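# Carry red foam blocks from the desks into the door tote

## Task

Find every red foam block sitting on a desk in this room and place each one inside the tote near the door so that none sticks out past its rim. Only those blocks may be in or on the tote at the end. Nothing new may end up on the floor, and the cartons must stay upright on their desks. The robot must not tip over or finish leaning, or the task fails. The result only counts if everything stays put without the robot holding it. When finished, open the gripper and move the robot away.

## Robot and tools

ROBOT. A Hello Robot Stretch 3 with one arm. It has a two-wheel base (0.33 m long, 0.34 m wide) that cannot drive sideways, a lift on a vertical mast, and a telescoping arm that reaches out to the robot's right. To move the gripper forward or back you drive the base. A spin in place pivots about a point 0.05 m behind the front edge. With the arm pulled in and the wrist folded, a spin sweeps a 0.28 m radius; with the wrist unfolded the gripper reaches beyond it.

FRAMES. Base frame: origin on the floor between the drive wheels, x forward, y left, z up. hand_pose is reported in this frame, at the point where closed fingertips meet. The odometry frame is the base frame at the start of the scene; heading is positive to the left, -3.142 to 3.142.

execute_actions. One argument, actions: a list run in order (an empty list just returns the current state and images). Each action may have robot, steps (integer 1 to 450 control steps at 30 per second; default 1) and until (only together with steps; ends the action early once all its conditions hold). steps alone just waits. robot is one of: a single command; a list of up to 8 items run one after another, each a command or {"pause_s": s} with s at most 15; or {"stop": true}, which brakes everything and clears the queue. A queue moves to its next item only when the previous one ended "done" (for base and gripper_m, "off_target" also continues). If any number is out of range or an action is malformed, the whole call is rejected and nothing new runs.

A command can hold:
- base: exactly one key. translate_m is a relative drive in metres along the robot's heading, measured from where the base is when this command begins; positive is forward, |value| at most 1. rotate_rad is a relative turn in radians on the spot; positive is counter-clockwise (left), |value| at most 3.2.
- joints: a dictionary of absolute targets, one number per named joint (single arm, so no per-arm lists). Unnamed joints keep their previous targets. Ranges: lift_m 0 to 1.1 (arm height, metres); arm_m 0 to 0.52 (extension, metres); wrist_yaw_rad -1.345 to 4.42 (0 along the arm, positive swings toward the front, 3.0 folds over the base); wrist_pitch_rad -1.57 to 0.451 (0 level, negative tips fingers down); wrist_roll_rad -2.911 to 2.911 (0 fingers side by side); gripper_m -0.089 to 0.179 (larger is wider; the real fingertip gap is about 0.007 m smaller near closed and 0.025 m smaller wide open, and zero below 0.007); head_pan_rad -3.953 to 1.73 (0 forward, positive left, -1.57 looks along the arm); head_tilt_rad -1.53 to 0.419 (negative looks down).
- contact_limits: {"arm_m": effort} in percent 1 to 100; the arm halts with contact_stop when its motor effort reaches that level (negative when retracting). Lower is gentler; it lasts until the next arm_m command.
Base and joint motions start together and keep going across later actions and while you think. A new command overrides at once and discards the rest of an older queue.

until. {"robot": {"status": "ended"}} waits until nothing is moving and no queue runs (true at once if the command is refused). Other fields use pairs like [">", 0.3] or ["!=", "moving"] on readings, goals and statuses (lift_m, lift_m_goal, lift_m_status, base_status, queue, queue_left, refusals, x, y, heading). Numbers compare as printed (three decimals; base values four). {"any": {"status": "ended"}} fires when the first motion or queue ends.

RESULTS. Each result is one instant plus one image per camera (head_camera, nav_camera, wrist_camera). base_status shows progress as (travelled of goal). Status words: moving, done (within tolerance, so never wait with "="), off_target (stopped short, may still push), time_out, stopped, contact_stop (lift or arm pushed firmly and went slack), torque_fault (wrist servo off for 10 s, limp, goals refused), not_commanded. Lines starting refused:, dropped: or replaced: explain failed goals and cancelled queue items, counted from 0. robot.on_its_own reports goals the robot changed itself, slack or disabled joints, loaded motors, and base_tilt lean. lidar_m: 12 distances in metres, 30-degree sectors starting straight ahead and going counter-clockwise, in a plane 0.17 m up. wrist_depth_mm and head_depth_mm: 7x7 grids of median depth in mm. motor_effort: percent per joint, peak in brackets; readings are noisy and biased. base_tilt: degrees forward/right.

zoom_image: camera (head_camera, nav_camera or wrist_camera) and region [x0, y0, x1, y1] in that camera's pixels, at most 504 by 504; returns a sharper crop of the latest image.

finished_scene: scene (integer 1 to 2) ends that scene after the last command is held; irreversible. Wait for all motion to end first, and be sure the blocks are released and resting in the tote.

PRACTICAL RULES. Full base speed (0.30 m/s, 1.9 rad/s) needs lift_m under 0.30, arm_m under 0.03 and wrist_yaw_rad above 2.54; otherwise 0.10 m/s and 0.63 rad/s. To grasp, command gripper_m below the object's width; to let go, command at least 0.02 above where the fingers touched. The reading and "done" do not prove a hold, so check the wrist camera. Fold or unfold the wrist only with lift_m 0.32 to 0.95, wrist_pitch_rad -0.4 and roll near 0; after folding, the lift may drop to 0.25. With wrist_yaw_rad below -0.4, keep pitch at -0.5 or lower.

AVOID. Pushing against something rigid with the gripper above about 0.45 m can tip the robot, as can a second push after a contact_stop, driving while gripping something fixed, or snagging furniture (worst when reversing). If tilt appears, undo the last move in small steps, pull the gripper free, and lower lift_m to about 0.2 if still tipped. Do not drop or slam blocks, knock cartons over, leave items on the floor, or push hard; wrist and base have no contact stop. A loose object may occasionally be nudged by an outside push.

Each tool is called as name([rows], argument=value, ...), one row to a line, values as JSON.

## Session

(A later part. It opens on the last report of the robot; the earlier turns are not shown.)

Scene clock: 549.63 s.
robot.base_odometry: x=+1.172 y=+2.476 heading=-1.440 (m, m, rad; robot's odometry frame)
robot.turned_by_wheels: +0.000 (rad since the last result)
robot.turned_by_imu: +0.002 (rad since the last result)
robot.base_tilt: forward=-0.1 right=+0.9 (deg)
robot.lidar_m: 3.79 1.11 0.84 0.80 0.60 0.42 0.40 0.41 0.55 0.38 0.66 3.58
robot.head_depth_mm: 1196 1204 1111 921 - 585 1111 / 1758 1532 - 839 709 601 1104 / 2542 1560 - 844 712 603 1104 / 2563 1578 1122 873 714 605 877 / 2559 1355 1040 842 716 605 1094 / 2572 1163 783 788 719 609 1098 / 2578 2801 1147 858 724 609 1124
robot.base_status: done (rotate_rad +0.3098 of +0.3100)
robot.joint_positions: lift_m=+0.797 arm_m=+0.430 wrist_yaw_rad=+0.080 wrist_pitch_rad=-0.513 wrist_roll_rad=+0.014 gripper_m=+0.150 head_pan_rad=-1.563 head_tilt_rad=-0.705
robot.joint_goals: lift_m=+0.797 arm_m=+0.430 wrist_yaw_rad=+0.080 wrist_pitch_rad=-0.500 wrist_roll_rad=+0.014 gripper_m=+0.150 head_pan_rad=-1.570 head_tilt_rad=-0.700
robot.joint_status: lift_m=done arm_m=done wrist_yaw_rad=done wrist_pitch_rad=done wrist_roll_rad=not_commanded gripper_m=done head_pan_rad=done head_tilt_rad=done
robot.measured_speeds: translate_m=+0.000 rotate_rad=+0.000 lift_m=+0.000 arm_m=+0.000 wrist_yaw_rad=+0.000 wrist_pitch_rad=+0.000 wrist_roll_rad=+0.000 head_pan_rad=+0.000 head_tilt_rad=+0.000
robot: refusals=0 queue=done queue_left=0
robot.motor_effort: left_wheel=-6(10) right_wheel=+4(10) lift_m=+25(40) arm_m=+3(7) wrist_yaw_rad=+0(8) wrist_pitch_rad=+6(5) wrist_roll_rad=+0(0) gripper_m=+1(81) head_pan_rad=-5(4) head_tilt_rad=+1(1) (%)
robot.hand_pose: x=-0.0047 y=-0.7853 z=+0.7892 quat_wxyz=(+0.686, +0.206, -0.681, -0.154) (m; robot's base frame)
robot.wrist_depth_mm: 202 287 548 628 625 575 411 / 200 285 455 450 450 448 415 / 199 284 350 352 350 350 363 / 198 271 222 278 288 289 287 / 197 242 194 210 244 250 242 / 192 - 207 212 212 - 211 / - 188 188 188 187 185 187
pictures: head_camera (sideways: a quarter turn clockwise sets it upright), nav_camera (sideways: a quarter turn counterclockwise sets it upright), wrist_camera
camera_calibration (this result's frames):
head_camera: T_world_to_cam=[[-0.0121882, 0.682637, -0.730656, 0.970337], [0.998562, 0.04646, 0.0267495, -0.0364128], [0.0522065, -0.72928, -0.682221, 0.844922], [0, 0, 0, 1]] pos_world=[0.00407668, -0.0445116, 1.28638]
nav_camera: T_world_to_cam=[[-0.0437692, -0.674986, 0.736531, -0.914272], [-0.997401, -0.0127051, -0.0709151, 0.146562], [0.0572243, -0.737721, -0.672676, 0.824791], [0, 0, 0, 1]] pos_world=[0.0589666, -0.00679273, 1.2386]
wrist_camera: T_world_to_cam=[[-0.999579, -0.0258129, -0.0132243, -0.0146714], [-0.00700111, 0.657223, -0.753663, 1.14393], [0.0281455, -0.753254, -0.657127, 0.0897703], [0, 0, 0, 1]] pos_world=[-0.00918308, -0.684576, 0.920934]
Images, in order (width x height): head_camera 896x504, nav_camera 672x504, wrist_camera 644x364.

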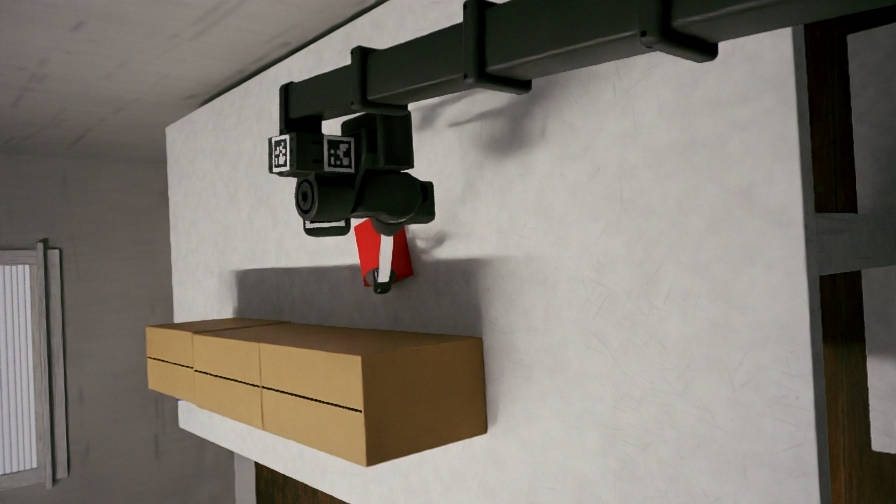

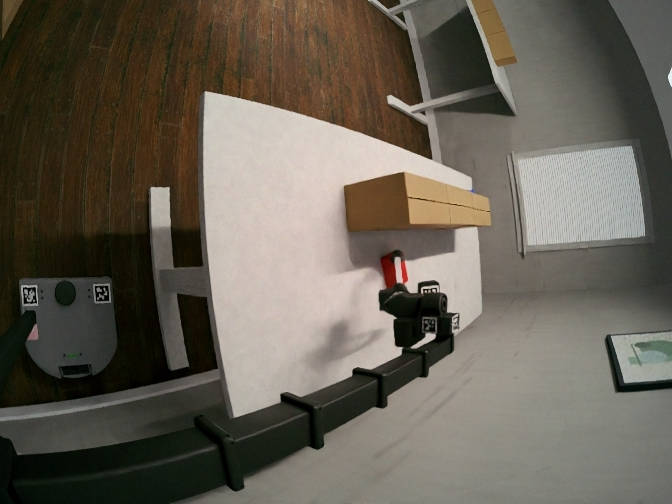

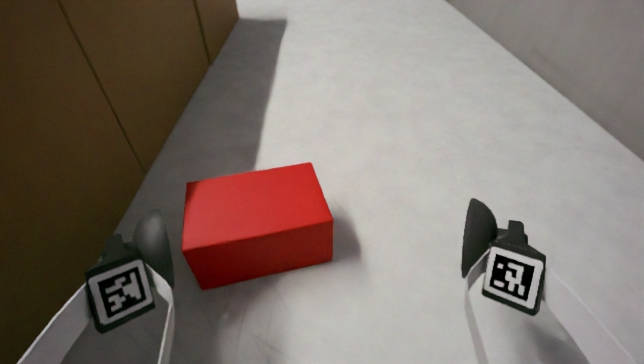

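execute_actions([
  {"robot":[{"joints":{"arm_m":0.33}},{"base":{"translate_m":0.04}},{"joints":{"arm_m":0.435}}],"steps":450,"until":{"robot":{"status":"ended"}}},
])

Scene clock: 559.43 s.
robot.base_odometry: x=+1.177 y=+2.436 heading=-1.440 (m, m, rad; robot's odometry frame)
robot.turned_by_wheels: +0.000 (rad since the last result)
robot.turned_by_imu: +0.002 (rad since the last result)
robot.base_tilt: forward=-0.1 right=+1.0 (deg)
robot.lidar_m: 3.79 1.08 0.84 0.80 0.66 0.47 0.44 0.45 0.60 0.38 0.65 3.55
robot.head_depth_mm: 1308 1342 1154 912 - 599 1095 / 1923 1649 1270 839 707 600 1102 / 2590 1572 - 843 711 601 912 / 2573 1589 1125 872 711 604 906 / 2589 1163 848 801 716 605 1090 / 2575 1580 783 802 721 608 1098 / 2557 2900 2404 888 720 611 560
robot.base_status: done (translate_m +0.0400 of +0.0400)
robot.joint_positions: lift_m=+0.797 arm_m=+0.435 wrist_yaw_rad=+0.080 wrist_pitch_rad=-0.513 wrist_roll_rad=+0.014 gripper_m=+0.150 head_pan_rad=-1.563 head_tilt_rad=-0.705
robot.joint_goals: lift_m=+0.797 arm_m=+0.435 wrist_yaw_rad=+0.080 wrist_pitch_rad=-0.500 wrist_roll_rad=+0.014 gripper_m=+0.150 head_pan_rad=-1.570 head_tilt_rad=-0.700
robot.joint_status: lift_m=done arm_m=done wrist_yaw_rad=done wrist_pitch_rad=done wrist_roll_rad=not_commanded gripper_m=done head_pan_rad=done head_tilt_rad=done
robot.measured_speeds: translate_m=+0.000 rotate_rad=+0.000 lift_m=+0.000 arm_m=+0.000 wrist_yaw_rad=+0.000 wrist_pitch_rad=+0.000 wrist_roll_rad=+0.000 head_pan_rad=+0.000 head_tilt_rad=+0.000
robot: refusals=0 queue=done queue_left=0
robot.motor_effort: left_wheel=-5(7) right_wheel=+3(7) lift_m=+25(25) arm_m=+4(9) wrist_yaw_rad=+0(0) wrist_pitch_rad=+5(5) wrist_roll_rad=+0(1) gripper_m=+1(1) head_pan_rad=-4(4) head_tilt_rad=+2(1) (%)
robot.hand_pose: x=-0.0047 y=-0.7903 z=+0.7892 quat_wxyz=(+0.686, +0.206, -0.681, -0.154) (m; robot's base frame)
robot.wrist_depth_mm: 151 215 442 626 626 604 465 / 150 210 406 452 452 447 440 / 149 211 338 352 350 353 348 / 149 209 291 222 286 285 286 / 147 195 239 191 236 250 243 / 143 - 207 203 211 - 211 / - 183 187 187 187 187 186
pictures: head_camera (sideways: a quarter turn clockwise sets it upright), nav_camera (sideways: a quarter turn counterclockwise sets it upright), wrist_camera
camera_calibration (this result's frames):
head_camera: T_world_to_cam=[[-0.0121877, 0.682635, -0.730658, 0.970339], [0.998562, 0.0464595, 0.0267494, -0.0364127], [0.0522061, -0.729281, -0.682219, 0.844919], [0, 0, 0, 1]] pos_world=[0.00407666, -0.0445117, 1.28638]
nav_camera: T_world_to_cam=[[-0.0437696, -0.674984, 0.736533, -0.914274], [-0.997401, -0.0127047, -0.0709151, 0.146562], [0.0572239, -0.737723, -0.672674, 0.824788], [0, 0, 0, 1]] pos_world=[0.0589666, -0.00679293, 1.2386]
wrist_camera: T_world_to_cam=[[-0.999579, -0.025836, -0.013221, -0.014817], [-0.00702047, 0.657269, -0.753624, 1.14721], [0.0281604, -0.753213, -0.657173, 0.0860686], [0, 0, 0, 1]] pos_world=[-0.00918052, -0.689577, 0.920928]
Images, in order (width x height): head_camera 896x504, nav_camera 672x504, wrist_camera 644x364.

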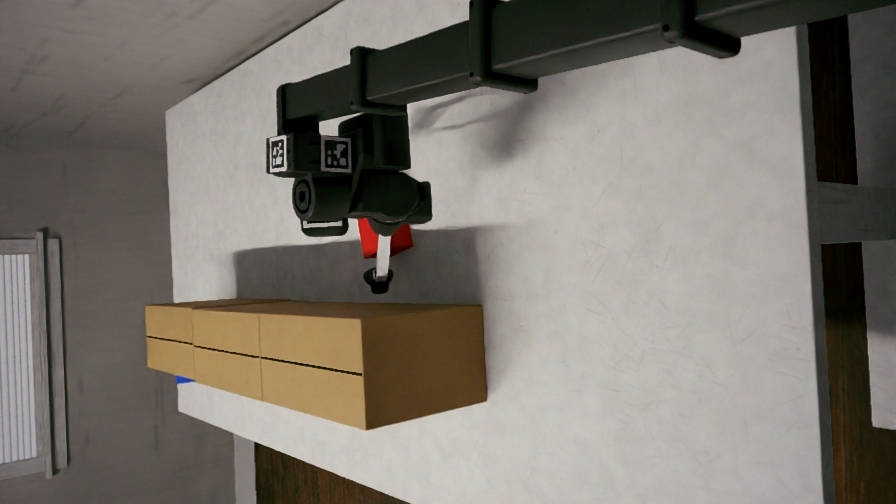

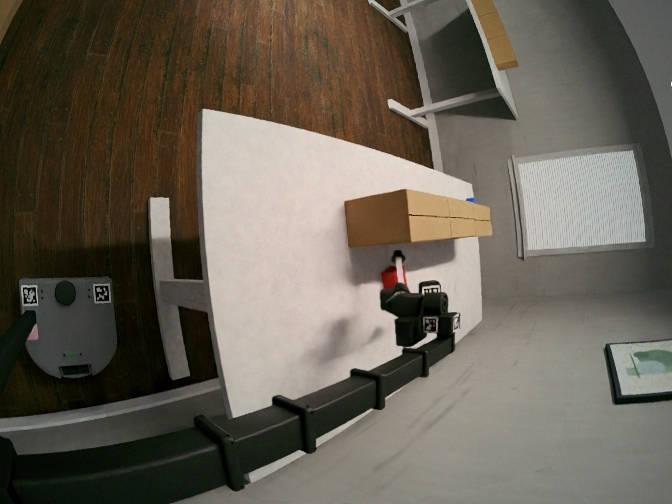

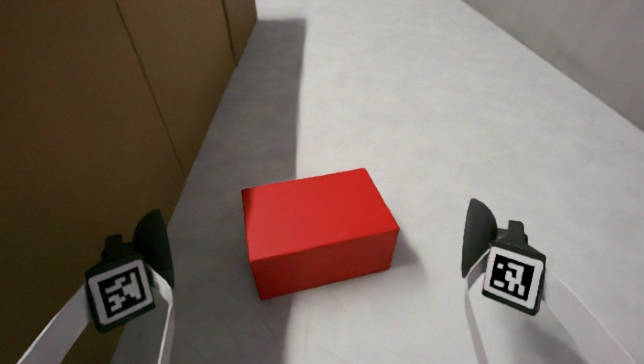

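execute_actions([
  {"robot":[{"joints":{"lift_m":0.802}},{"joints":{"gripper_m":0.035}},{"joints":{"lift_m":0.84}}],"steps":450,"until":{"robot":{"status":"ended"}}},
])

Scene clock: 567.20 s.
robot.base_odometry: x=+1.177 y=+2.436 heading=-1.440 (m, m, rad; robot's odometry frame)
robot.turned_by_wheels: +0.000 (rad since the last result)
robot.turned_by_imu: +0.001 (rad since the last result)
robot.base_tilt: forward=-0.1 right=+0.9 (deg)
robot.lidar_m: 3.78 1.07 0.84 0.80 0.66 0.47 0.44 0.45 0.60 0.38 0.65 3.55
robot.head_depth_mm: 1312 1341 1199 - 687 587 1094 / 1916 1663 - 865 710 600 1099 / 2556 1576 - 866 712 603 913 / 2571 1591 1124 876 716 603 907 / 2590 1153 844 804 717 605 1095 / 2608 1572 784 803 721 608 1094 / 2569 2902 2424 886 722 611 559
robot.base_status: done (translate_m +0.0400 of +0.0400)
robot.joint_positions: lift_m=+0.840 arm_m=+0.435 wrist_yaw_rad=+0.080 wrist_pitch_rad=-0.513 wrist_roll_rad=+0.014 gripper_m=+0.035 head_pan_rad=-1.563 head_tilt_rad=-0.705
robot.joint_goals: lift_m=+0.840 arm_m=+0.435 wrist_yaw_rad=+0.080 wrist_pitch_rad=-0.500 wrist_roll_rad=+0.014 gripper_m=+0.035 head_pan_rad=-1.570 head_tilt_rad=-0.700
robot.joint_status: lift_m=done arm_m=done wrist_yaw_rad=done wrist_pitch_rad=done wrist_roll_rad=not_commanded gripper_m=done head_pan_rad=done head_tilt_rad=done
robot.measured_speeds: translate_m=+0.000 rotate_rad=+0.000 lift_m=+0.000 arm_m=+0.000 wrist_yaw_rad=+0.000 wrist_pitch_rad=+0.000 wrist_roll_rad=+0.000 head_pan_rad=+0.000 head_tilt_rad=+0.000
robot: refusals=0 queue=done queue_left=0
robot.motor_effort: left_wheel=-5(4) right_wheel=+2(3) lift_m=+38(39) arm_m=+4(4) wrist_yaw_rad=+0(0) wrist_pitch_rad=+5(5) wrist_roll_rad=+0(0) gripper_m=+0(83) head_pan_rad=-5(5) head_tilt_rad=+1(2) (%)
robot.hand_pose: x=-0.0047 y=-0.7903 z=+0.8316 quat_wxyz=(+0.686, +0.206, -0.681, -0.154) (m; robot's base frame)
robot.wrist_depth_mm: 185 218 440 775 770 700 457 / 151 212 448 541 550 549 460 / 149 210 393 433 425 433 424 / 149 209 341 353 351 351 350 / 148 208 300 242 308 297 297 / 147 207 266 218 252 257 257 / 146 192 228 228 228 227 227
pictures: head_camera (sideways: a quarter turn clockwise sets it upright), nav_camera (sideways: a quarter turn counterclockwise sets it upright), wrist_camera
camera_calibration (this result's frames):
head_camera: T_world_to_cam=[[-0.0121879, 0.682635, -0.730658, 0.970339], [0.998562, 0.0464597, 0.0267494, -0.0364127], [0.0522062, -0.729281, -0.682219, 0.844919], [0, 0, 0, 1]] pos_world=[0.00407667, -0.0445117, 1.28638]
nav_camera: T_world_to_cam=[[-0.0437694, -0.674984, 0.736533, -0.914274], [-0.997401, -0.0127049, -0.0709151, 0.146562], [0.0572241, -0.737723, -0.672674, 0.824788], [0, 0, 0, 1]] pos_world=[0.0589666, -0.00679292, 1.2386]
wrist_camera: T_world_to_cam=[[-0.999579, -0.0258343, -0.0132152, -0.0142605], [-0.00702683, 0.65735, -0.753552, 1.17917], [0.0281545, -0.753142, -0.657255, 0.114086], [0, 0, 0, 1]] pos_world=[-0.00918067, -0.689576, 0.963365]
Images, in order (width x height): head_camera 896x504, nav_camera 672x504, wrist_camera 644x364.

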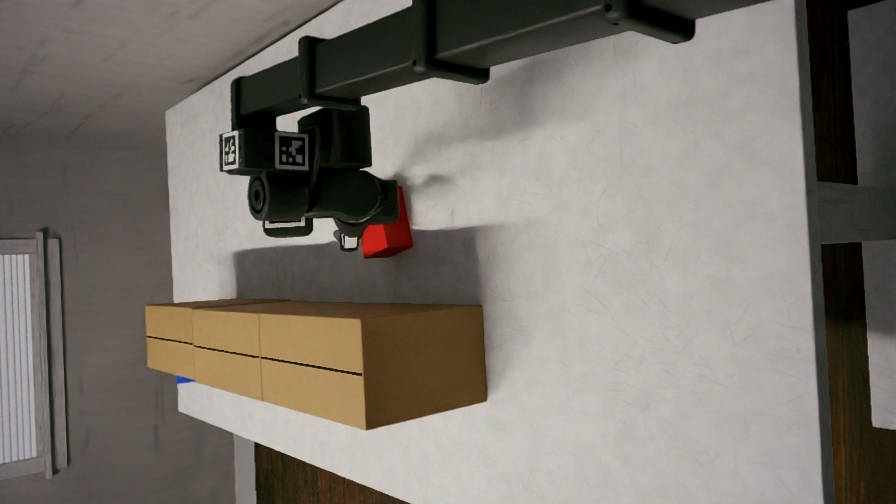

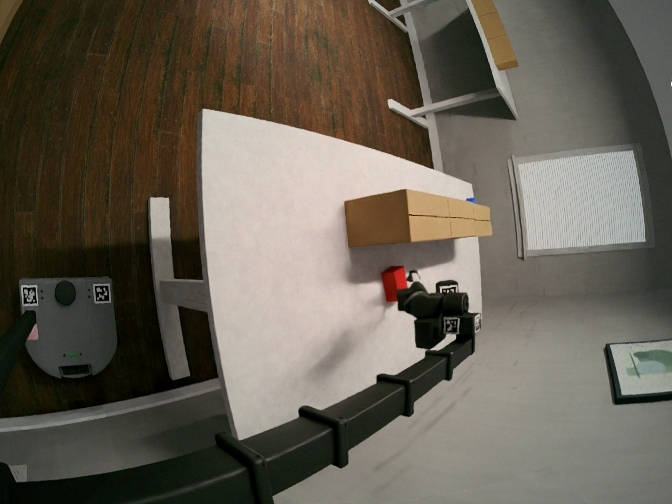

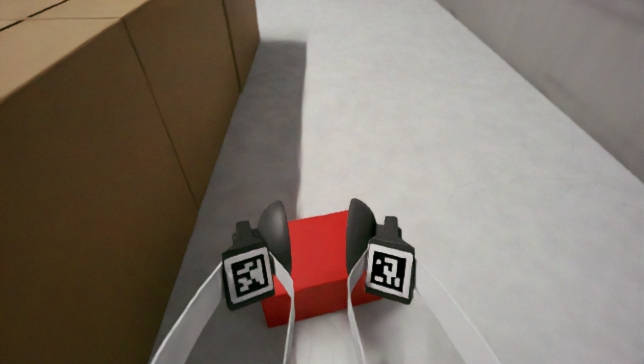

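execute_actions([
  {"robot":[{"joints":{"gripper_m":0.15}},{"joints":{"arm_m":0.395}},{"joints":{"lift_m":0.80}},{"joints":{"gripper_m":0.03}}],"steps":450,"until":{"robot":{"status":"ended"}}},
])

Scene clock: 578.10 s.
robot.base_odometry: x=+1.177 y=+2.436 heading=-1.440 (m, m, rad; robot's odometry frame)
robot.turned_by_wheels: +0.000 (rad since the last result)
robot.turned_by_imu: +0.001 (rad since the last result)
robot.base_tilt: forward=-0.1 right=+0.9 (deg)
robot.lidar_m: 3.79 1.07 0.84 0.80 0.66 0.47 0.44 0.45 0.60 0.38 0.65 3.55
robot.head_depth_mm: 1311 1324 1132 905 - 598 1101 / 1911 1646 1212 829 708 600 1103 / 2601 1569 1220 823 713 602 915 / 2563 1573 1129 868 714 603 907 / 2576 1153 848 805 715 605 1087 / 2544 1562 781 801 719 608 1094 / 2559 2826 2379 886 724 610 560
robot.base_status: done (translate_m +0.0400 of +0.0400)
robot.joint_positions: lift_m=+0.800 arm_m=+0.395 wrist_yaw_rad=+0.080 wrist_pitch_rad=-0.513 wrist_roll_rad=+0.014 gripper_m=+0.030 head_pan_rad=-1.563 head_tilt_rad=-0.705
robot.joint_goals: lift_m=+0.800 arm_m=+0.395 wrist_yaw_rad=+0.080 wrist_pitch_rad=-0.500 wrist_roll_rad=+0.014 gripper_m=+0.030 head_pan_rad=-1.570 head_tilt_rad=-0.700
robot.joint_status: lift_m=done arm_m=done wrist_yaw_rad=done wrist_pitch_rad=done wrist_roll_rad=not_commanded gripper_m=done head_pan_rad=done head_tilt_rad=done
robot.measured_speeds: translate_m=+0.000 rotate_rad=+0.000 lift_m=+0.000 arm_m=+0.000 wrist_yaw_rad=+0.000 wrist_pitch_rad=+0.000 wrist_roll_rad=+0.000 head_pan_rad=+0.000 head_tilt_rad=+0.000
robot: refusals=0 queue=done queue_left=0
robot.motor_effort: left_wheel=-4(4) right_wheel=+2(3) lift_m=+25(38) arm_m=-6(4) wrist_yaw_rad=+0(0) wrist_pitch_rad=+5(5) wrist_roll_rad=+0(1) gripper_m=+0(82) head_pan_rad=-4(5) head_tilt_rad=+1(2) (%)
robot.hand_pose: x=-0.0047 y=-0.7511 z=+0.7922 quat_wxyz=(+0.686, +0.206, -0.681, -0.154) (m; robot's base frame)
robot.wrist_depth_mm: 147 208 435 633 631 607 462 / 146 207 414 459 458 453 444 / 145 206 345 359 358 352 357 / 145 204 284 226 281 291 289 / 144 203 252 233 248 247 246 / 147 201 216 209 215 214 215 / 147 186 191 190 190 188 188
pictures: head_camera (sideways: a quarter turn clockwise sets it upright), nav_camera (sideways: a quarter turn counterclockwise sets it upright), wrist_camera
camera_calibration (this result's frames):
head_camera: T_world_to_cam=[[-0.0121879, 0.682634, -0.730658, 0.970339], [0.998562, 0.0464597, 0.0267494, -0.0364126], [0.0522062, -0.729282, -0.682219, 0.844919], [0, 0, 0, 1]] pos_world=[0.00407667, -0.0445117, 1.28638]
nav_camera: T_world_to_cam=[[-0.0437694, -0.674984, 0.736533, -0.914275], [-0.997401, -0.0127049, -0.0709151, 0.146562], [0.0572241, -0.737723, -0.672673, 0.824788], [0, 0, 0, 1]] pos_world=[0.0589666, -0.00679294, 1.2386]
wrist_camera: T_world_to_cam=[[-0.999579, -0.0258345, -0.0132148, -0.0137695], [-0.00702739, 0.657353, -0.75355, 1.12367], [0.0281544, -0.75314, -0.657258, 0.117685], [0, 0, 0, 1]] pos_world=[-0.00918065, -0.650369, 0.923907]
Images, in order (width x height): head_camera 896x504, nav_camera 672x504, wrist_camera 644x364.

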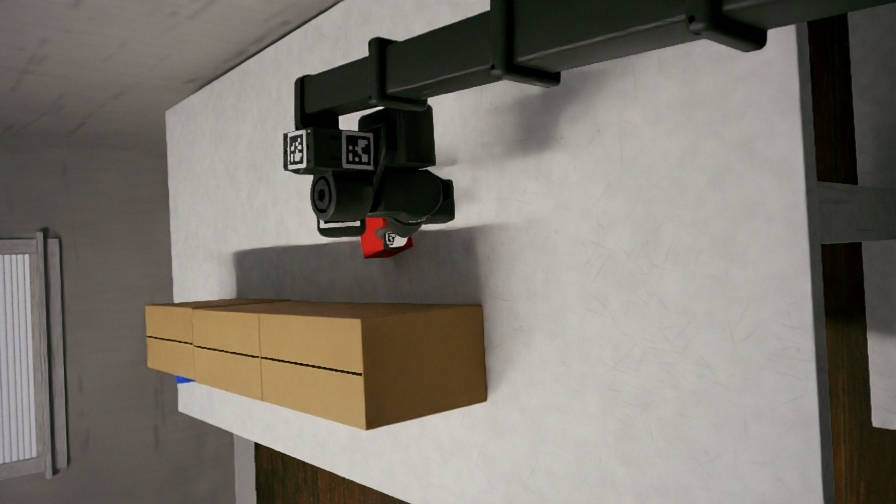

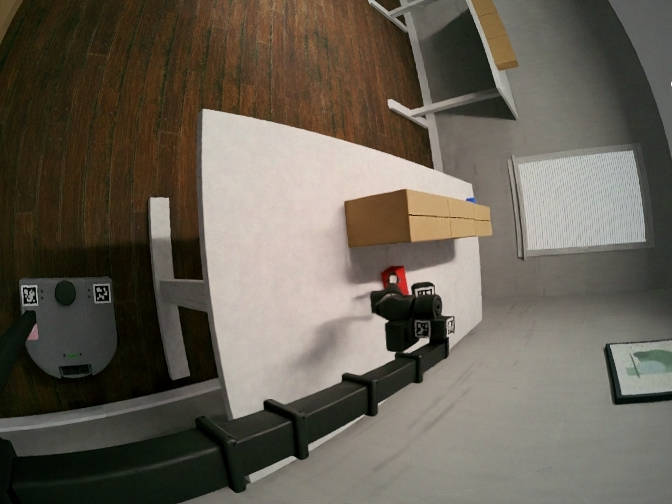

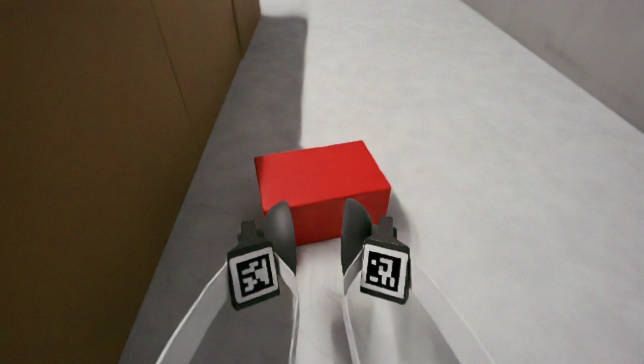

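execute_actions([
  {"robot":[{"joints":{"gripper_m":0.15}},{"joints":{"arm_m":0.425,"lift_m":0.797,"wrist_yaw_rad":0.03}},{"joints":{"gripper_m":0.03}}],"steps":450,"until":{"robot":{"status":"ended"}}},
])

Scene clock: 589.07 s.
robot.base_odometry: x=+1.177 y=+2.436 heading=-1.440 (m, m, rad; robot's odometry frame)
robot.turned_by_wheels: +0.000 (rad since the last result)
robot.turned_by_imu: +0.001 (rad since the last result)
robot.base_tilt: forward=-0.1 right=+0.9 (deg)
robot.lidar_m: 3.77 1.08 0.84 0.80 0.66 0.47 0.44 0.45 0.60 0.38 0.65 3.55
robot.head_depth_mm: 1309 1328 1154 918 - 598 1097 / 1932 1637 - 839 706 600 1103 / 2568 1571 - 842 710 602 916 / 2580 1579 1127 871 714 604 908 / 2570 1159 846 803 719 605 1096 / 2558 1565 778 804 721 608 1095 / 2530 2874 2405 883 723 609 561
robot.base_status: done (translate_m +0.0400 of +0.0400)
robot.joint_positions: lift_m=+0.797 arm_m=+0.425 wrist_yaw_rad=+0.031 wrist_pitch_rad=-0.513 wrist_roll_rad=+0.014 gripper_m=+0.030 head_pan_rad=-1.563 head_tilt_rad=-0.705
robot.joint_goals: lift_m=+0.797 arm_m=+0.425 wrist_yaw_rad=+0.030 wrist_pitch_rad=-0.500 wrist_roll_rad=+0.014 gripper_m=+0.030 head_pan_rad=-1.570 head_tilt_rad=-0.700
robot.joint_status: lift_m=done arm_m=done wrist_yaw_rad=done wrist_pitch_rad=done wrist_roll_rad=not_commanded gripper_m=done head_pan_rad=done head_tilt_rad=done
robot.measured_speeds: translate_m=+0.000 rotate_rad=+0.000 lift_m=+0.000 arm_m=+0.000 wrist_yaw_rad=+0.000 wrist_pitch_rad=+0.000 wrist_roll_rad=+0.000 head_pan_rad=+0.000 head_tilt_rad=+0.000
robot: refusals=0 queue=done queue_left=0
robot.motor_effort: left_wheel=-4(4) right_wheel=+4(3) lift_m=+25(25) arm_m=+4(5) wrist_yaw_rad=-1(3) wrist_pitch_rad=+5(5) wrist_roll_rad=+0(0) gripper_m=+0(84) head_pan_rad=-5(5) head_tilt_rad=+1(1) (%)
robot.hand_pose: x=-0.0149 y=-0.7809 z=+0.7892 quat_wxyz=(+0.682, +0.189, -0.686, -0.170) (m; robot's base frame)
robot.wrist_depth_mm: 168 247 549 627 627 596 430 / 166 242 428 452 449 449 423 / 163 236 351 353 349 348 349 / 162 234 279 220 287 286 287 / 161 227 241 200 244 243 242 / 158 207 212 207 211 211 210 / 156 188 187 187 187 186 186
pictures: head_camera (sideways: a quarter turn clockwise sets it upright), nav_camera (sideways: a quarter turn counterclockwise sets it upright), wrist_camera
camera_calibration (this result's frames):
head_camera: T_world_to_cam=[[-0.0121881, 0.682635, -0.730658, 0.970339], [0.998562, 0.04646, 0.0267494, -0.0364126], [0.0522064, -0.729282, -0.682219, 0.844919], [0, 0, 0, 1]] pos_world=[0.00407668, -0.0445117, 1.28638]
nav_camera: T_world_to_cam=[[-0.0437693, -0.674984, 0.736533, -0.914274], [-0.997401, -0.0127051, -0.0709151, 0.146562], [0.0572243, -0.737723, -0.672674, 0.824788], [0, 0, 0, 1]] pos_world=[0.0589666, -0.00679292, 1.2386]
wrist_camera: T_world_to_cam=[[-0.999659, 0.0225256, -0.013214, 0.0129777], [0.0247636, 0.656935, -0.753541, 1.14104], [-0.00829325, -0.753611, -0.657268, 0.092685], [0, 0, 0, 1]] pos_world=[-0.0145144, -0.680035, 0.920913]
Images, in order (width x height): head_camera 896x504, nav_camera 672x504, wrist_camera 644x364.

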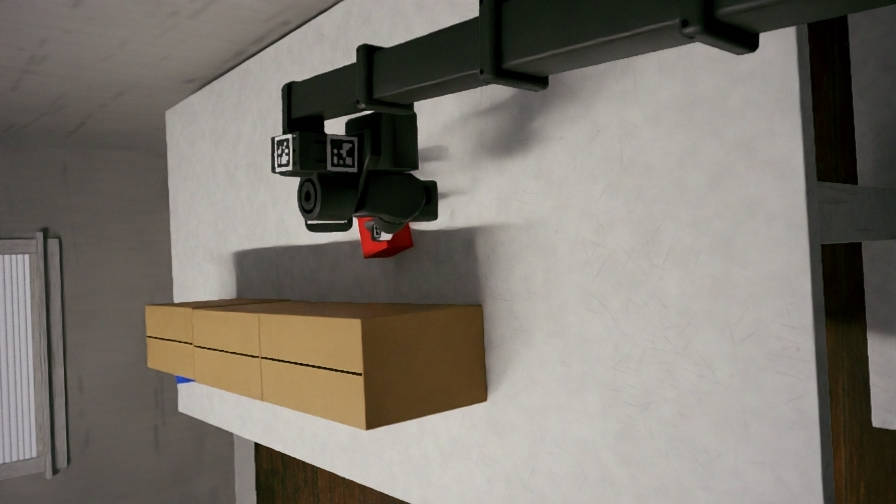

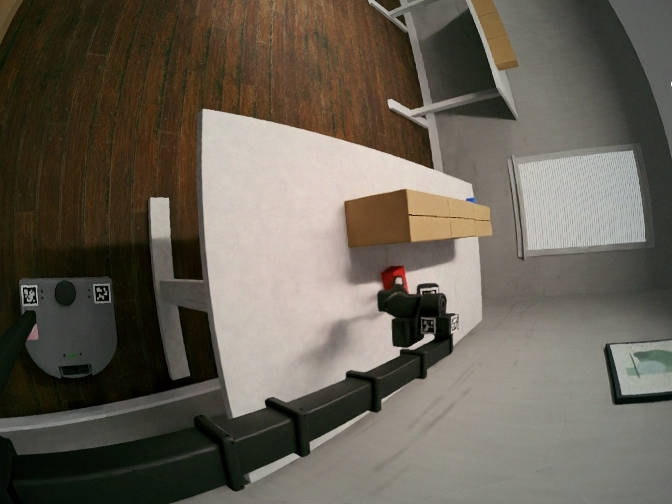

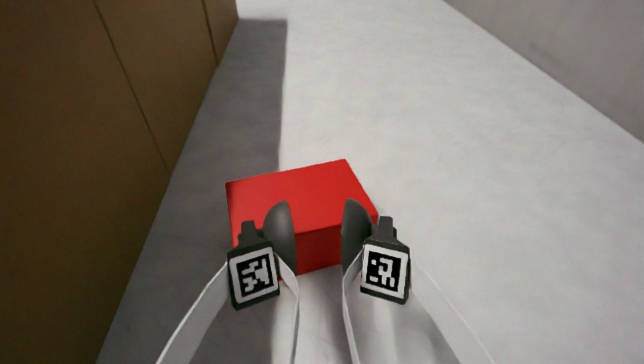

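execute_actions([
  {"robot":[{"joints":{"gripper_m":0.15}},{"joints":{"arm_m":0.43,"lift_m":0.77,"wrist_yaw_rad":0.1}},{"joints":{"gripper_m":0.04}}],"steps":450,"until":{"robot":{"status":"ended"}}},
])

Scene clock: 603.07 s.
robot.base_odometry: x=+1.177 y=+2.436 heading=-1.440 (m, m, rad; robot's odometry frame)
robot.turned_by_wheels: +0.000 (rad since the last result)
robot.turned_by_imu: +0.001 (rad since the last result)
robot.base_tilt: forward=-0.1 right=+1.0 (deg)
robot.lidar_m: 3.78 1.07 0.84 0.80 0.66 0.47 0.44 0.46 0.60 0.38 0.65 3.56
robot.head_depth_mm: 1306 1335 1104 877 - - 1103 / 1903 1637 1207 818 700 599 1101 / 2594 1579 1215 815 713 601 912 / 2602 1572 1129 851 715 605 907 / 2608 1158 845 803 714 606 1092 / 2526 1575 781 803 717 606 1091 / 2577 2857 2409 887 720 610 559
robot.base_status: done (translate_m +0.0400 of +0.0400)
robot.joint_positions: lift_m=+0.770 arm_m=+0.430 wrist_yaw_rad=+0.099 wrist_pitch_rad=-0.513 wrist_roll_rad=+0.014 gripper_m=+0.040 head_pan_rad=-1.563 head_tilt_rad=-0.705
robot.joint_goals: lift_m=+0.770 arm_m=+0.430 wrist_yaw_rad=+0.100 wrist_pitch_rad=-0.500 wrist_roll_rad=+0.014 gripper_m=+0.040 head_pan_rad=-1.570 head_tilt_rad=-0.700
robot.joint_status: lift_m=done arm_m=done wrist_yaw_rad=done wrist_pitch_rad=done wrist_roll_rad=not_commanded gripper_m=done head_pan_rad=done head_tilt_rad=done
robot.measured_speeds: translate_m=+0.000 rotate_rad=+0.000 lift_m=+0.000 arm_m=+0.000 wrist_yaw_rad=+0.000 wrist_pitch_rad=+0.000 wrist_roll_rad=+0.000 head_pan_rad=+0.000 head_tilt_rad=+0.000
robot: refusals=0 queue=done queue_left=0
robot.motor_effort: left_wheel=-4(4) right_wheel=+3(3) lift_m=+25(25) arm_m=+4(3) wrist_yaw_rad=+0(2) wrist_pitch_rad=+5(5) wrist_roll_rad=-1(0) gripper_m=+0(83) head_pan_rad=-4(5) head_tilt_rad=+2(1) (%)
robot.hand_pose: x=-0.0006 y=-0.7849 z=+0.7622 quat_wxyz=(+0.688, +0.212, -0.679, -0.147) (m; robot's base frame)
robot.wrist_depth_mm: 147 200 407 536 534 524 478 / 147 200 354 387 386 385 384 / 147 199 304 301 300 302 301 / 147 200 244 180 194 245 245 / 146 198 218 180 210 209 208 / 146 178 182 182 177 181 181 / 145 162 161 161 161 160 160
pictures: head_camera (sideways: a quarter turn clockwise sets it upright), nav_camera (sideways: a quarter turn counterclockwise sets it upright), wrist_camera
camera_calibration (this result's frames):
head_camera: T_world_to_cam=[[-0.012188, 0.682635, -0.730658, 0.970339], [0.998562, 0.0464599, 0.0267494, -0.0364126], [0.0522063, -0.729282, -0.682219, 0.844919], [0, 0, 0, 1]] pos_world=[0.00407667, -0.0445117, 1.28638]
nav_camera: T_world_to_cam=[[-0.0437694, -0.674984, 0.736533, -0.914274], [-0.997401, -0.012705, -0.0709151, 0.146562], [0.0572242, -0.737723, -0.672674, 0.824788], [0, 0, 0, 1]] pos_world=[0.0589666, -0.00679293, 1.2386]
wrist_camera: T_world_to_cam=[[-0.998873, -0.0455844, -0.0132102, -0.026386], [-0.0200244, 0.657147, -0.753496, 1.1231], [0.0430287, -0.752382, -0.65732, 0.0730185], [0, 0, 0, 1]] pos_world=[-0.0070087, -0.684309, 0.893901]
Images, in order (width x height): head_camera 896x504, nav_camera 672x504, wrist_camera 644x364.

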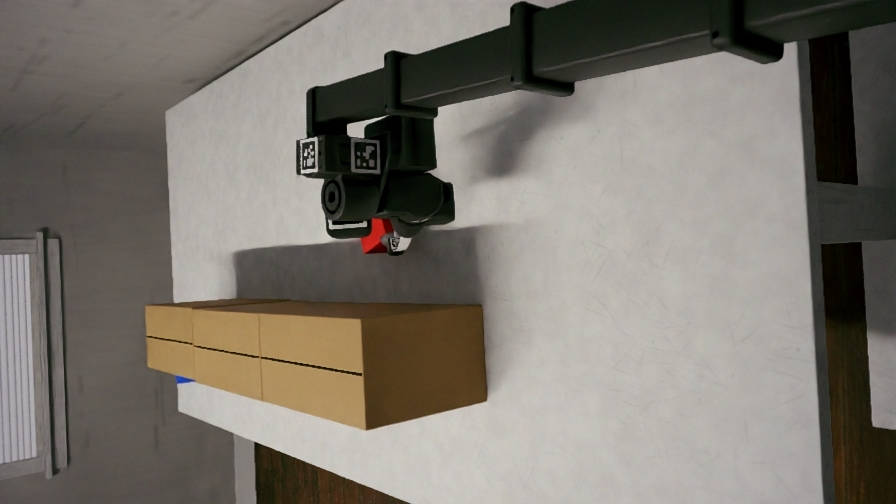

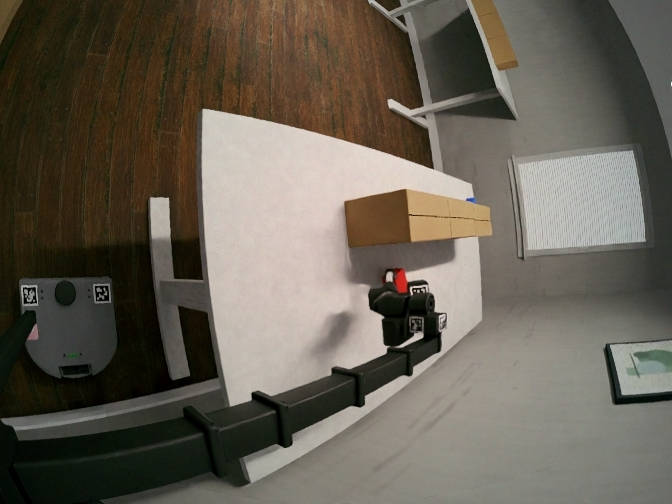

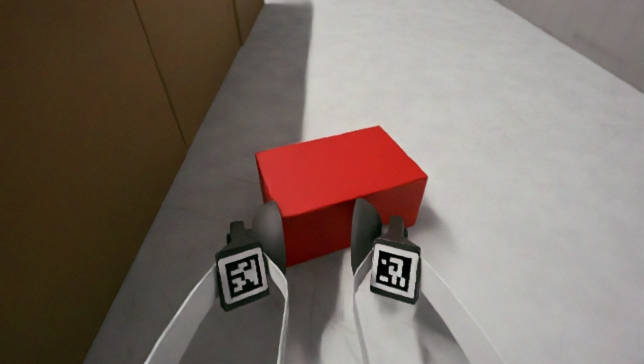

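execute_actions([
  {"robot":[{"joints":{"gripper_m":0.15,"wrist_yaw_rad":0.05}},{"joints":{"arm_m":0.475}},{"joints":{"gripper_m":0.04}}],"steps":450,"until":{"robot":{"status":"ended"}}},
])

Scene clock: 611.17 s.
robot.base_odometry: x=+1.177 y=+2.436 heading=-1.440 (m, m, rad; robot's odometry frame)
robot.turned_by_wheels: +0.000 (rad since the last result)
robot.turned_by_imu: +0.001 (rad since the last result)
robot.base_tilt: forward=-0.1 right=+1.0 (deg)
robot.lidar_m: 3.78 1.07 0.84 0.80 0.66 0.47 0.44 0.45 0.60 0.38 0.65 3.54
robot.head_depth_mm: 1304 1343 1098 890 - - 1100 / 1927 1631 1210 837 692 599 1098 / 2563 1560 - 845 712 604 910 / 2566 1577 1172 875 714 604 909 / 2553 1168 849 800 716 605 1093 / 2568 1558 780 803 721 607 1090 / 2587 2898 2376 888 724 611 563
robot.base_status: done (translate_m +0.0400 of +0.0400)
robot.joint_positions: lift_m=+0.770 arm_m=+0.475 wrist_yaw_rad=+0.050 wrist_pitch_rad=-0.513 wrist_roll_rad=+0.014 gripper_m=+0.041 head_pan_rad=-1.563 head_tilt_rad=-0.705
robot.joint_goals: lift_m=+0.770 arm_m=+0.475 wrist_yaw_rad=+0.050 wrist_pitch_rad=-0.500 wrist_roll_rad=+0.014 gripper_m=+0.040 head_pan_rad=-1.570 head_tilt_rad=-0.700
robot.joint_status: lift_m=done arm_m=done wrist_yaw_rad=done wrist_pitch_rad=done wrist_roll_rad=not_commanded gripper_m=done head_pan_rad=done head_tilt_rad=done
robot.measured_speeds: translate_m=+0.000 rotate_rad=+0.000 lift_m=+0.000 arm_m=+0.000 wrist_yaw_rad=+0.000 wrist_pitch_rad=+0.000 wrist_roll_rad=+0.000 head_pan_rad=+0.000 head_tilt_rad=+0.000
robot: refusals=0 queue=done queue_left=0
robot.motor_effort: left_wheel=-4(4) right_wheel=+3(3) lift_m=+25(25) arm_m=+4(1) wrist_yaw_rad=-1(4) wrist_pitch_rad=+5(5) wrist_roll_rad=+0(0) gripper_m=-27(95) head_pan_rad=-5(5) head_tilt_rad=+1(1) (%)
robot.hand_pose: x=-0.0109 y=-0.8307 z=+0.7622 quat_wxyz=(+0.684, +0.196, -0.684, -0.164) (m; robot's base frame)
robot.wrist_depth_mm: 166 239 466 542 540 535 437 / 164 237 389 386 382 389 390 / 163 233 304 303 304 301 300 / 161 231 249 180 247 247 245 / 160 205 153 152 157 209 209 / 158 183 137 150 176 182 181 / 153 162 158 161 160 161 160
pictures: head_camera (sideways: a quarter turn clockwise sets it upright), nav_camera (sideways: a quarter turn counterclockwise sets it upright), wrist_camera
camera_calibration (this result's frames):
head_camera: T_world_to_cam=[[-0.012188, 0.682635, -0.730658, 0.970339], [0.998562, 0.0464599, 0.0267494, -0.0364126], [0.0522063, -0.729282, -0.682219, 0.844919], [0, 0, 0, 1]] pos_world=[0.00407667, -0.0445117, 1.28638]
nav_camera: T_world_to_cam=[[-0.0437694, -0.674984, 0.736533, -0.914274], [-0.997401, -0.012705, -0.0709151, 0.146562], [0.0572242, -0.737723, -0.672674, 0.824788], [0, 0, 0, 1]] pos_world=[0.0589666, -0.00679293, 1.2386]
wrist_camera: T_world_to_cam=[[-0.999906, 0.00362897, -0.0132076, 0.00202866], [0.0123385, 0.657336, -0.753496, 1.15348], [0.00594742, -0.753589, -0.657319, 0.0376196], [0, 0, 0, 1]] pos_world=[-0.0124275, -0.729885, 0.893901]
Images, in order (width x height): head_camera 896x504, nav_camera 672x504, wrist_camera 644x364.

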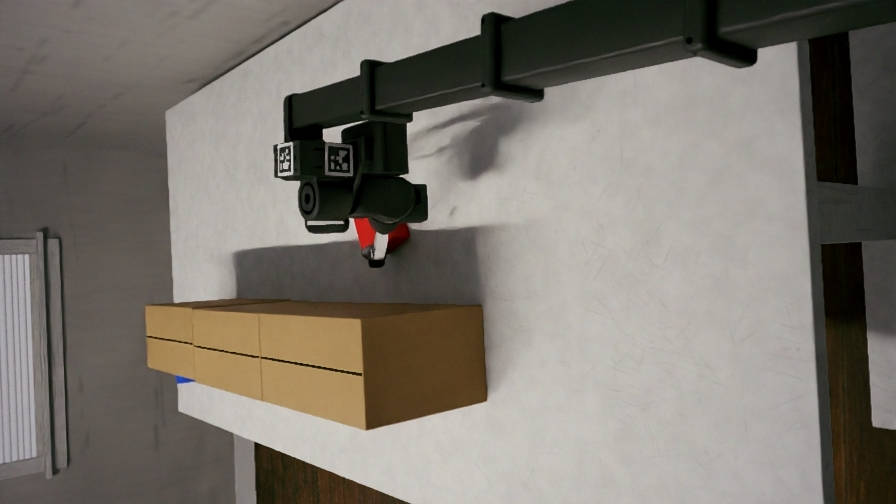

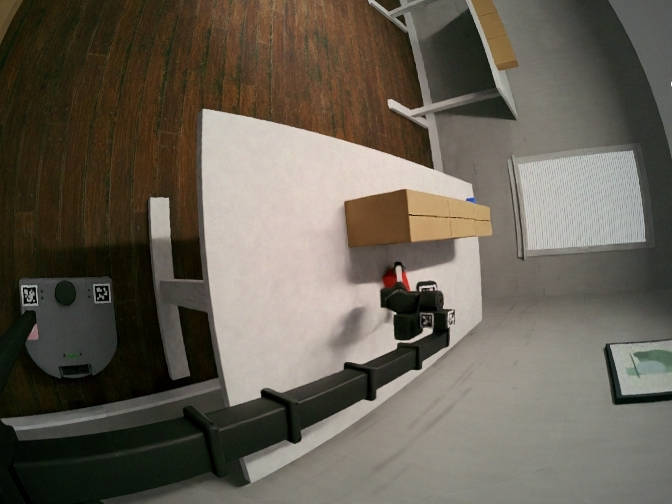

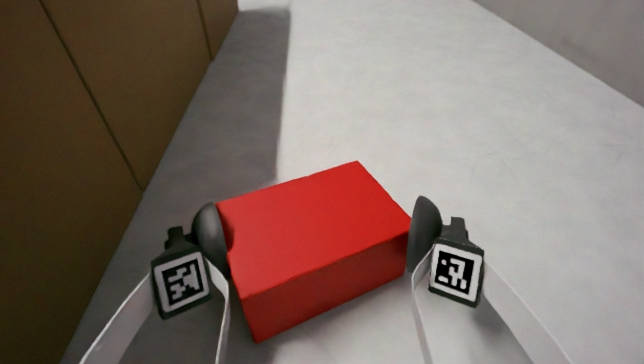

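execute_actions([
  {"robot":[{"joints":{"lift_m":0.83}},{"joints":{"arm_m":0.0}}],"steps":450,"until":{"robot":{"status":"ended"}}},
])

Scene clock: 620.53 s.
robot.base_odometry: x=+1.177 y=+2.436 heading=-1.440 (m, m, rad; robot's odometry frame)
robot.turned_by_wheels: +0.000 (rad since the last result)
robot.turned_by_imu: +0.002 (rad since the last result)
robot.base_tilt: forward=-0.2 right=+0.9 (deg)
robot.lidar_m: 3.78 1.07 0.84 0.80 0.66 0.47 0.44 0.45 0.60 0.38 0.65 3.56
robot.head_depth_mm: 1315 1324 1105 860 709 620 - / 1920 1630 1106 867 710 613 - / 2539 1569 1125 874 713 - - / 2537 1577 1126 874 714 579 958 / 2567 1158 848 803 719 606 1093 / 2547 1578 780 805 718 609 1091 / 2587 2914 2392 885 724 611 561
robot.base_status: done (translate_m +0.0400 of +0.0400)
robot.joint_positions: lift_m=+0.830 arm_m=+0.002 wrist_yaw_rad=+0.050 wrist_pitch_rad=-0.516 wrist_roll_rad=+0.014 gripper_m=+0.057 head_pan_rad=-1.563 head_tilt_rad=-0.705
robot.joint_goals: lift_m=+0.830 arm_m=+0.000 wrist_yaw_rad=+0.050 wrist_pitch_rad=-0.500 wrist_roll_rad=+0.014 gripper_m=+0.056 head_pan_rad=-1.570 head_tilt_rad=-0.700
robot.joint_status: lift_m=done arm_m=done wrist_yaw_rad=done wrist_pitch_rad=done wrist_roll_rad=not_commanded gripper_m=done head_pan_rad=done head_tilt_rad=done
robot.measured_speeds: translate_m=+0.000 rotate_rad=+0.000 lift_m=+0.000 arm_m=+0.000 wrist_yaw_rad=+0.000 wrist_pitch_rad=+0.000 wrist_roll_rad=+0.000 head_pan_rad=+0.000 head_tilt_rad=+0.000
robot: refusals=0 queue=done queue_left=0
robot.on_its_own: gripper_m is held at +0.056, not at your +0.040, by its stall guard, which is not easing now
robot.motor_effort: left_wheel=-5(4) right_wheel=+2(4) lift_m=+38(39) arm_m=-6(6) wrist_yaw_rad=+0(1) wrist_pitch_rad=+7(6) wrist_roll_rad=-1(0) gripper_m=-19(26) head_pan_rad=-6(6) head_tilt_rad=+2(1) (%)
robot.hand_pose: x=-0.0110 y=-0.3572 z=+0.8210 quat_wxyz=(+0.683, +0.197, -0.683, -0.165) (m; robot's base frame)
robot.wrist_depth_mm: - 371 387 738 739 643 461 / - 476 429 529 527 523 465 / 426 414 413 416 412 410 412 / 339 341 339 182 336 336 334 / 287 287 153 153 158 286 286 / 248 254 139 149 236 246 248 / 220 221 214 215 220 218 218
pictures: head_camera (sideways: a quarter turn clockwise sets it upright), nav_camera (sideways: a quarter turn counterclockwise sets it upright), wrist_camera
camera_calibration (this result's frames):
head_camera: T_world_to_cam=[[-0.012188, 0.682622, -0.73067, 0.970354], [0.998562, 0.0464604, 0.0267487, -0.0364118], [0.0522065, -0.729293, -0.682207, 0.844903], [0, 0, 0, 1]] pos_world=[0.00407668, -0.0445119, 1.28638]
nav_camera: T_world_to_cam=[[-0.0437694, -0.674971, 0.736545, -0.914289], [-0.997401, -0.0127063, -0.070915, 0.146562], [0.0572243, -0.737735, -0.672661, 0.824772], [0, 0, 0, 1]] pos_world=[0.0589666, -0.00679398, 1.2386]
wrist_camera: T_world_to_cam=[[-0.999908, 0.00366744, -0.0130395, 0.000939986], [0.0122187, 0.659721, -0.751412, 0.885664], [0.00584669, -0.751502, -0.659705, 0.435788], [0, 0, 0, 1]] pos_world=[-0.0124297, -0.256799, 0.953002]
Images, in order (width x height): head_camera 896x504, nav_camera 672x504, wrist_camera 644x364.

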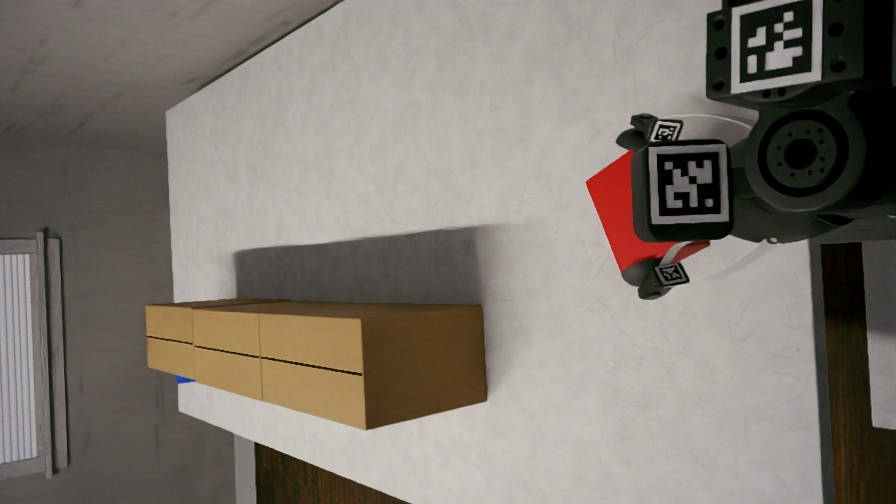

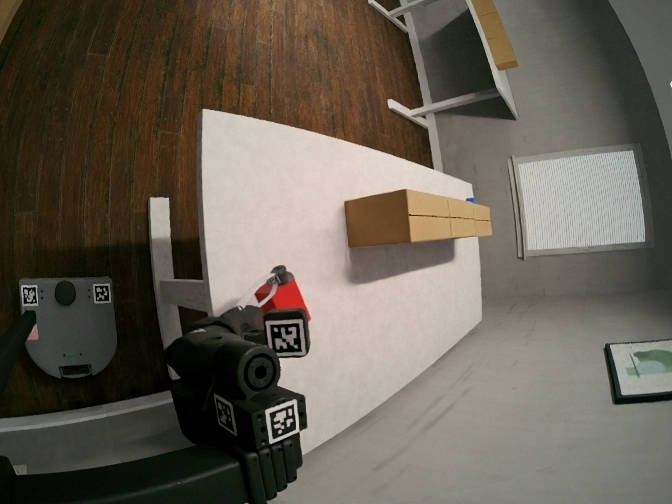

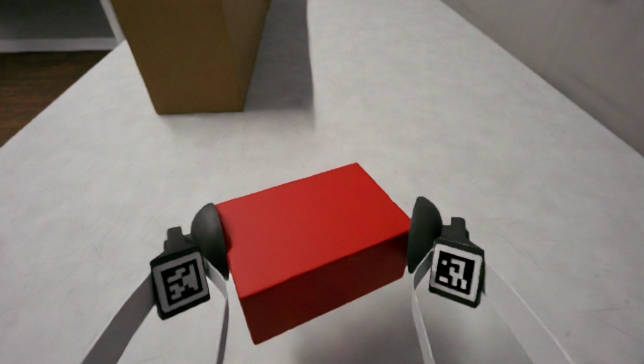

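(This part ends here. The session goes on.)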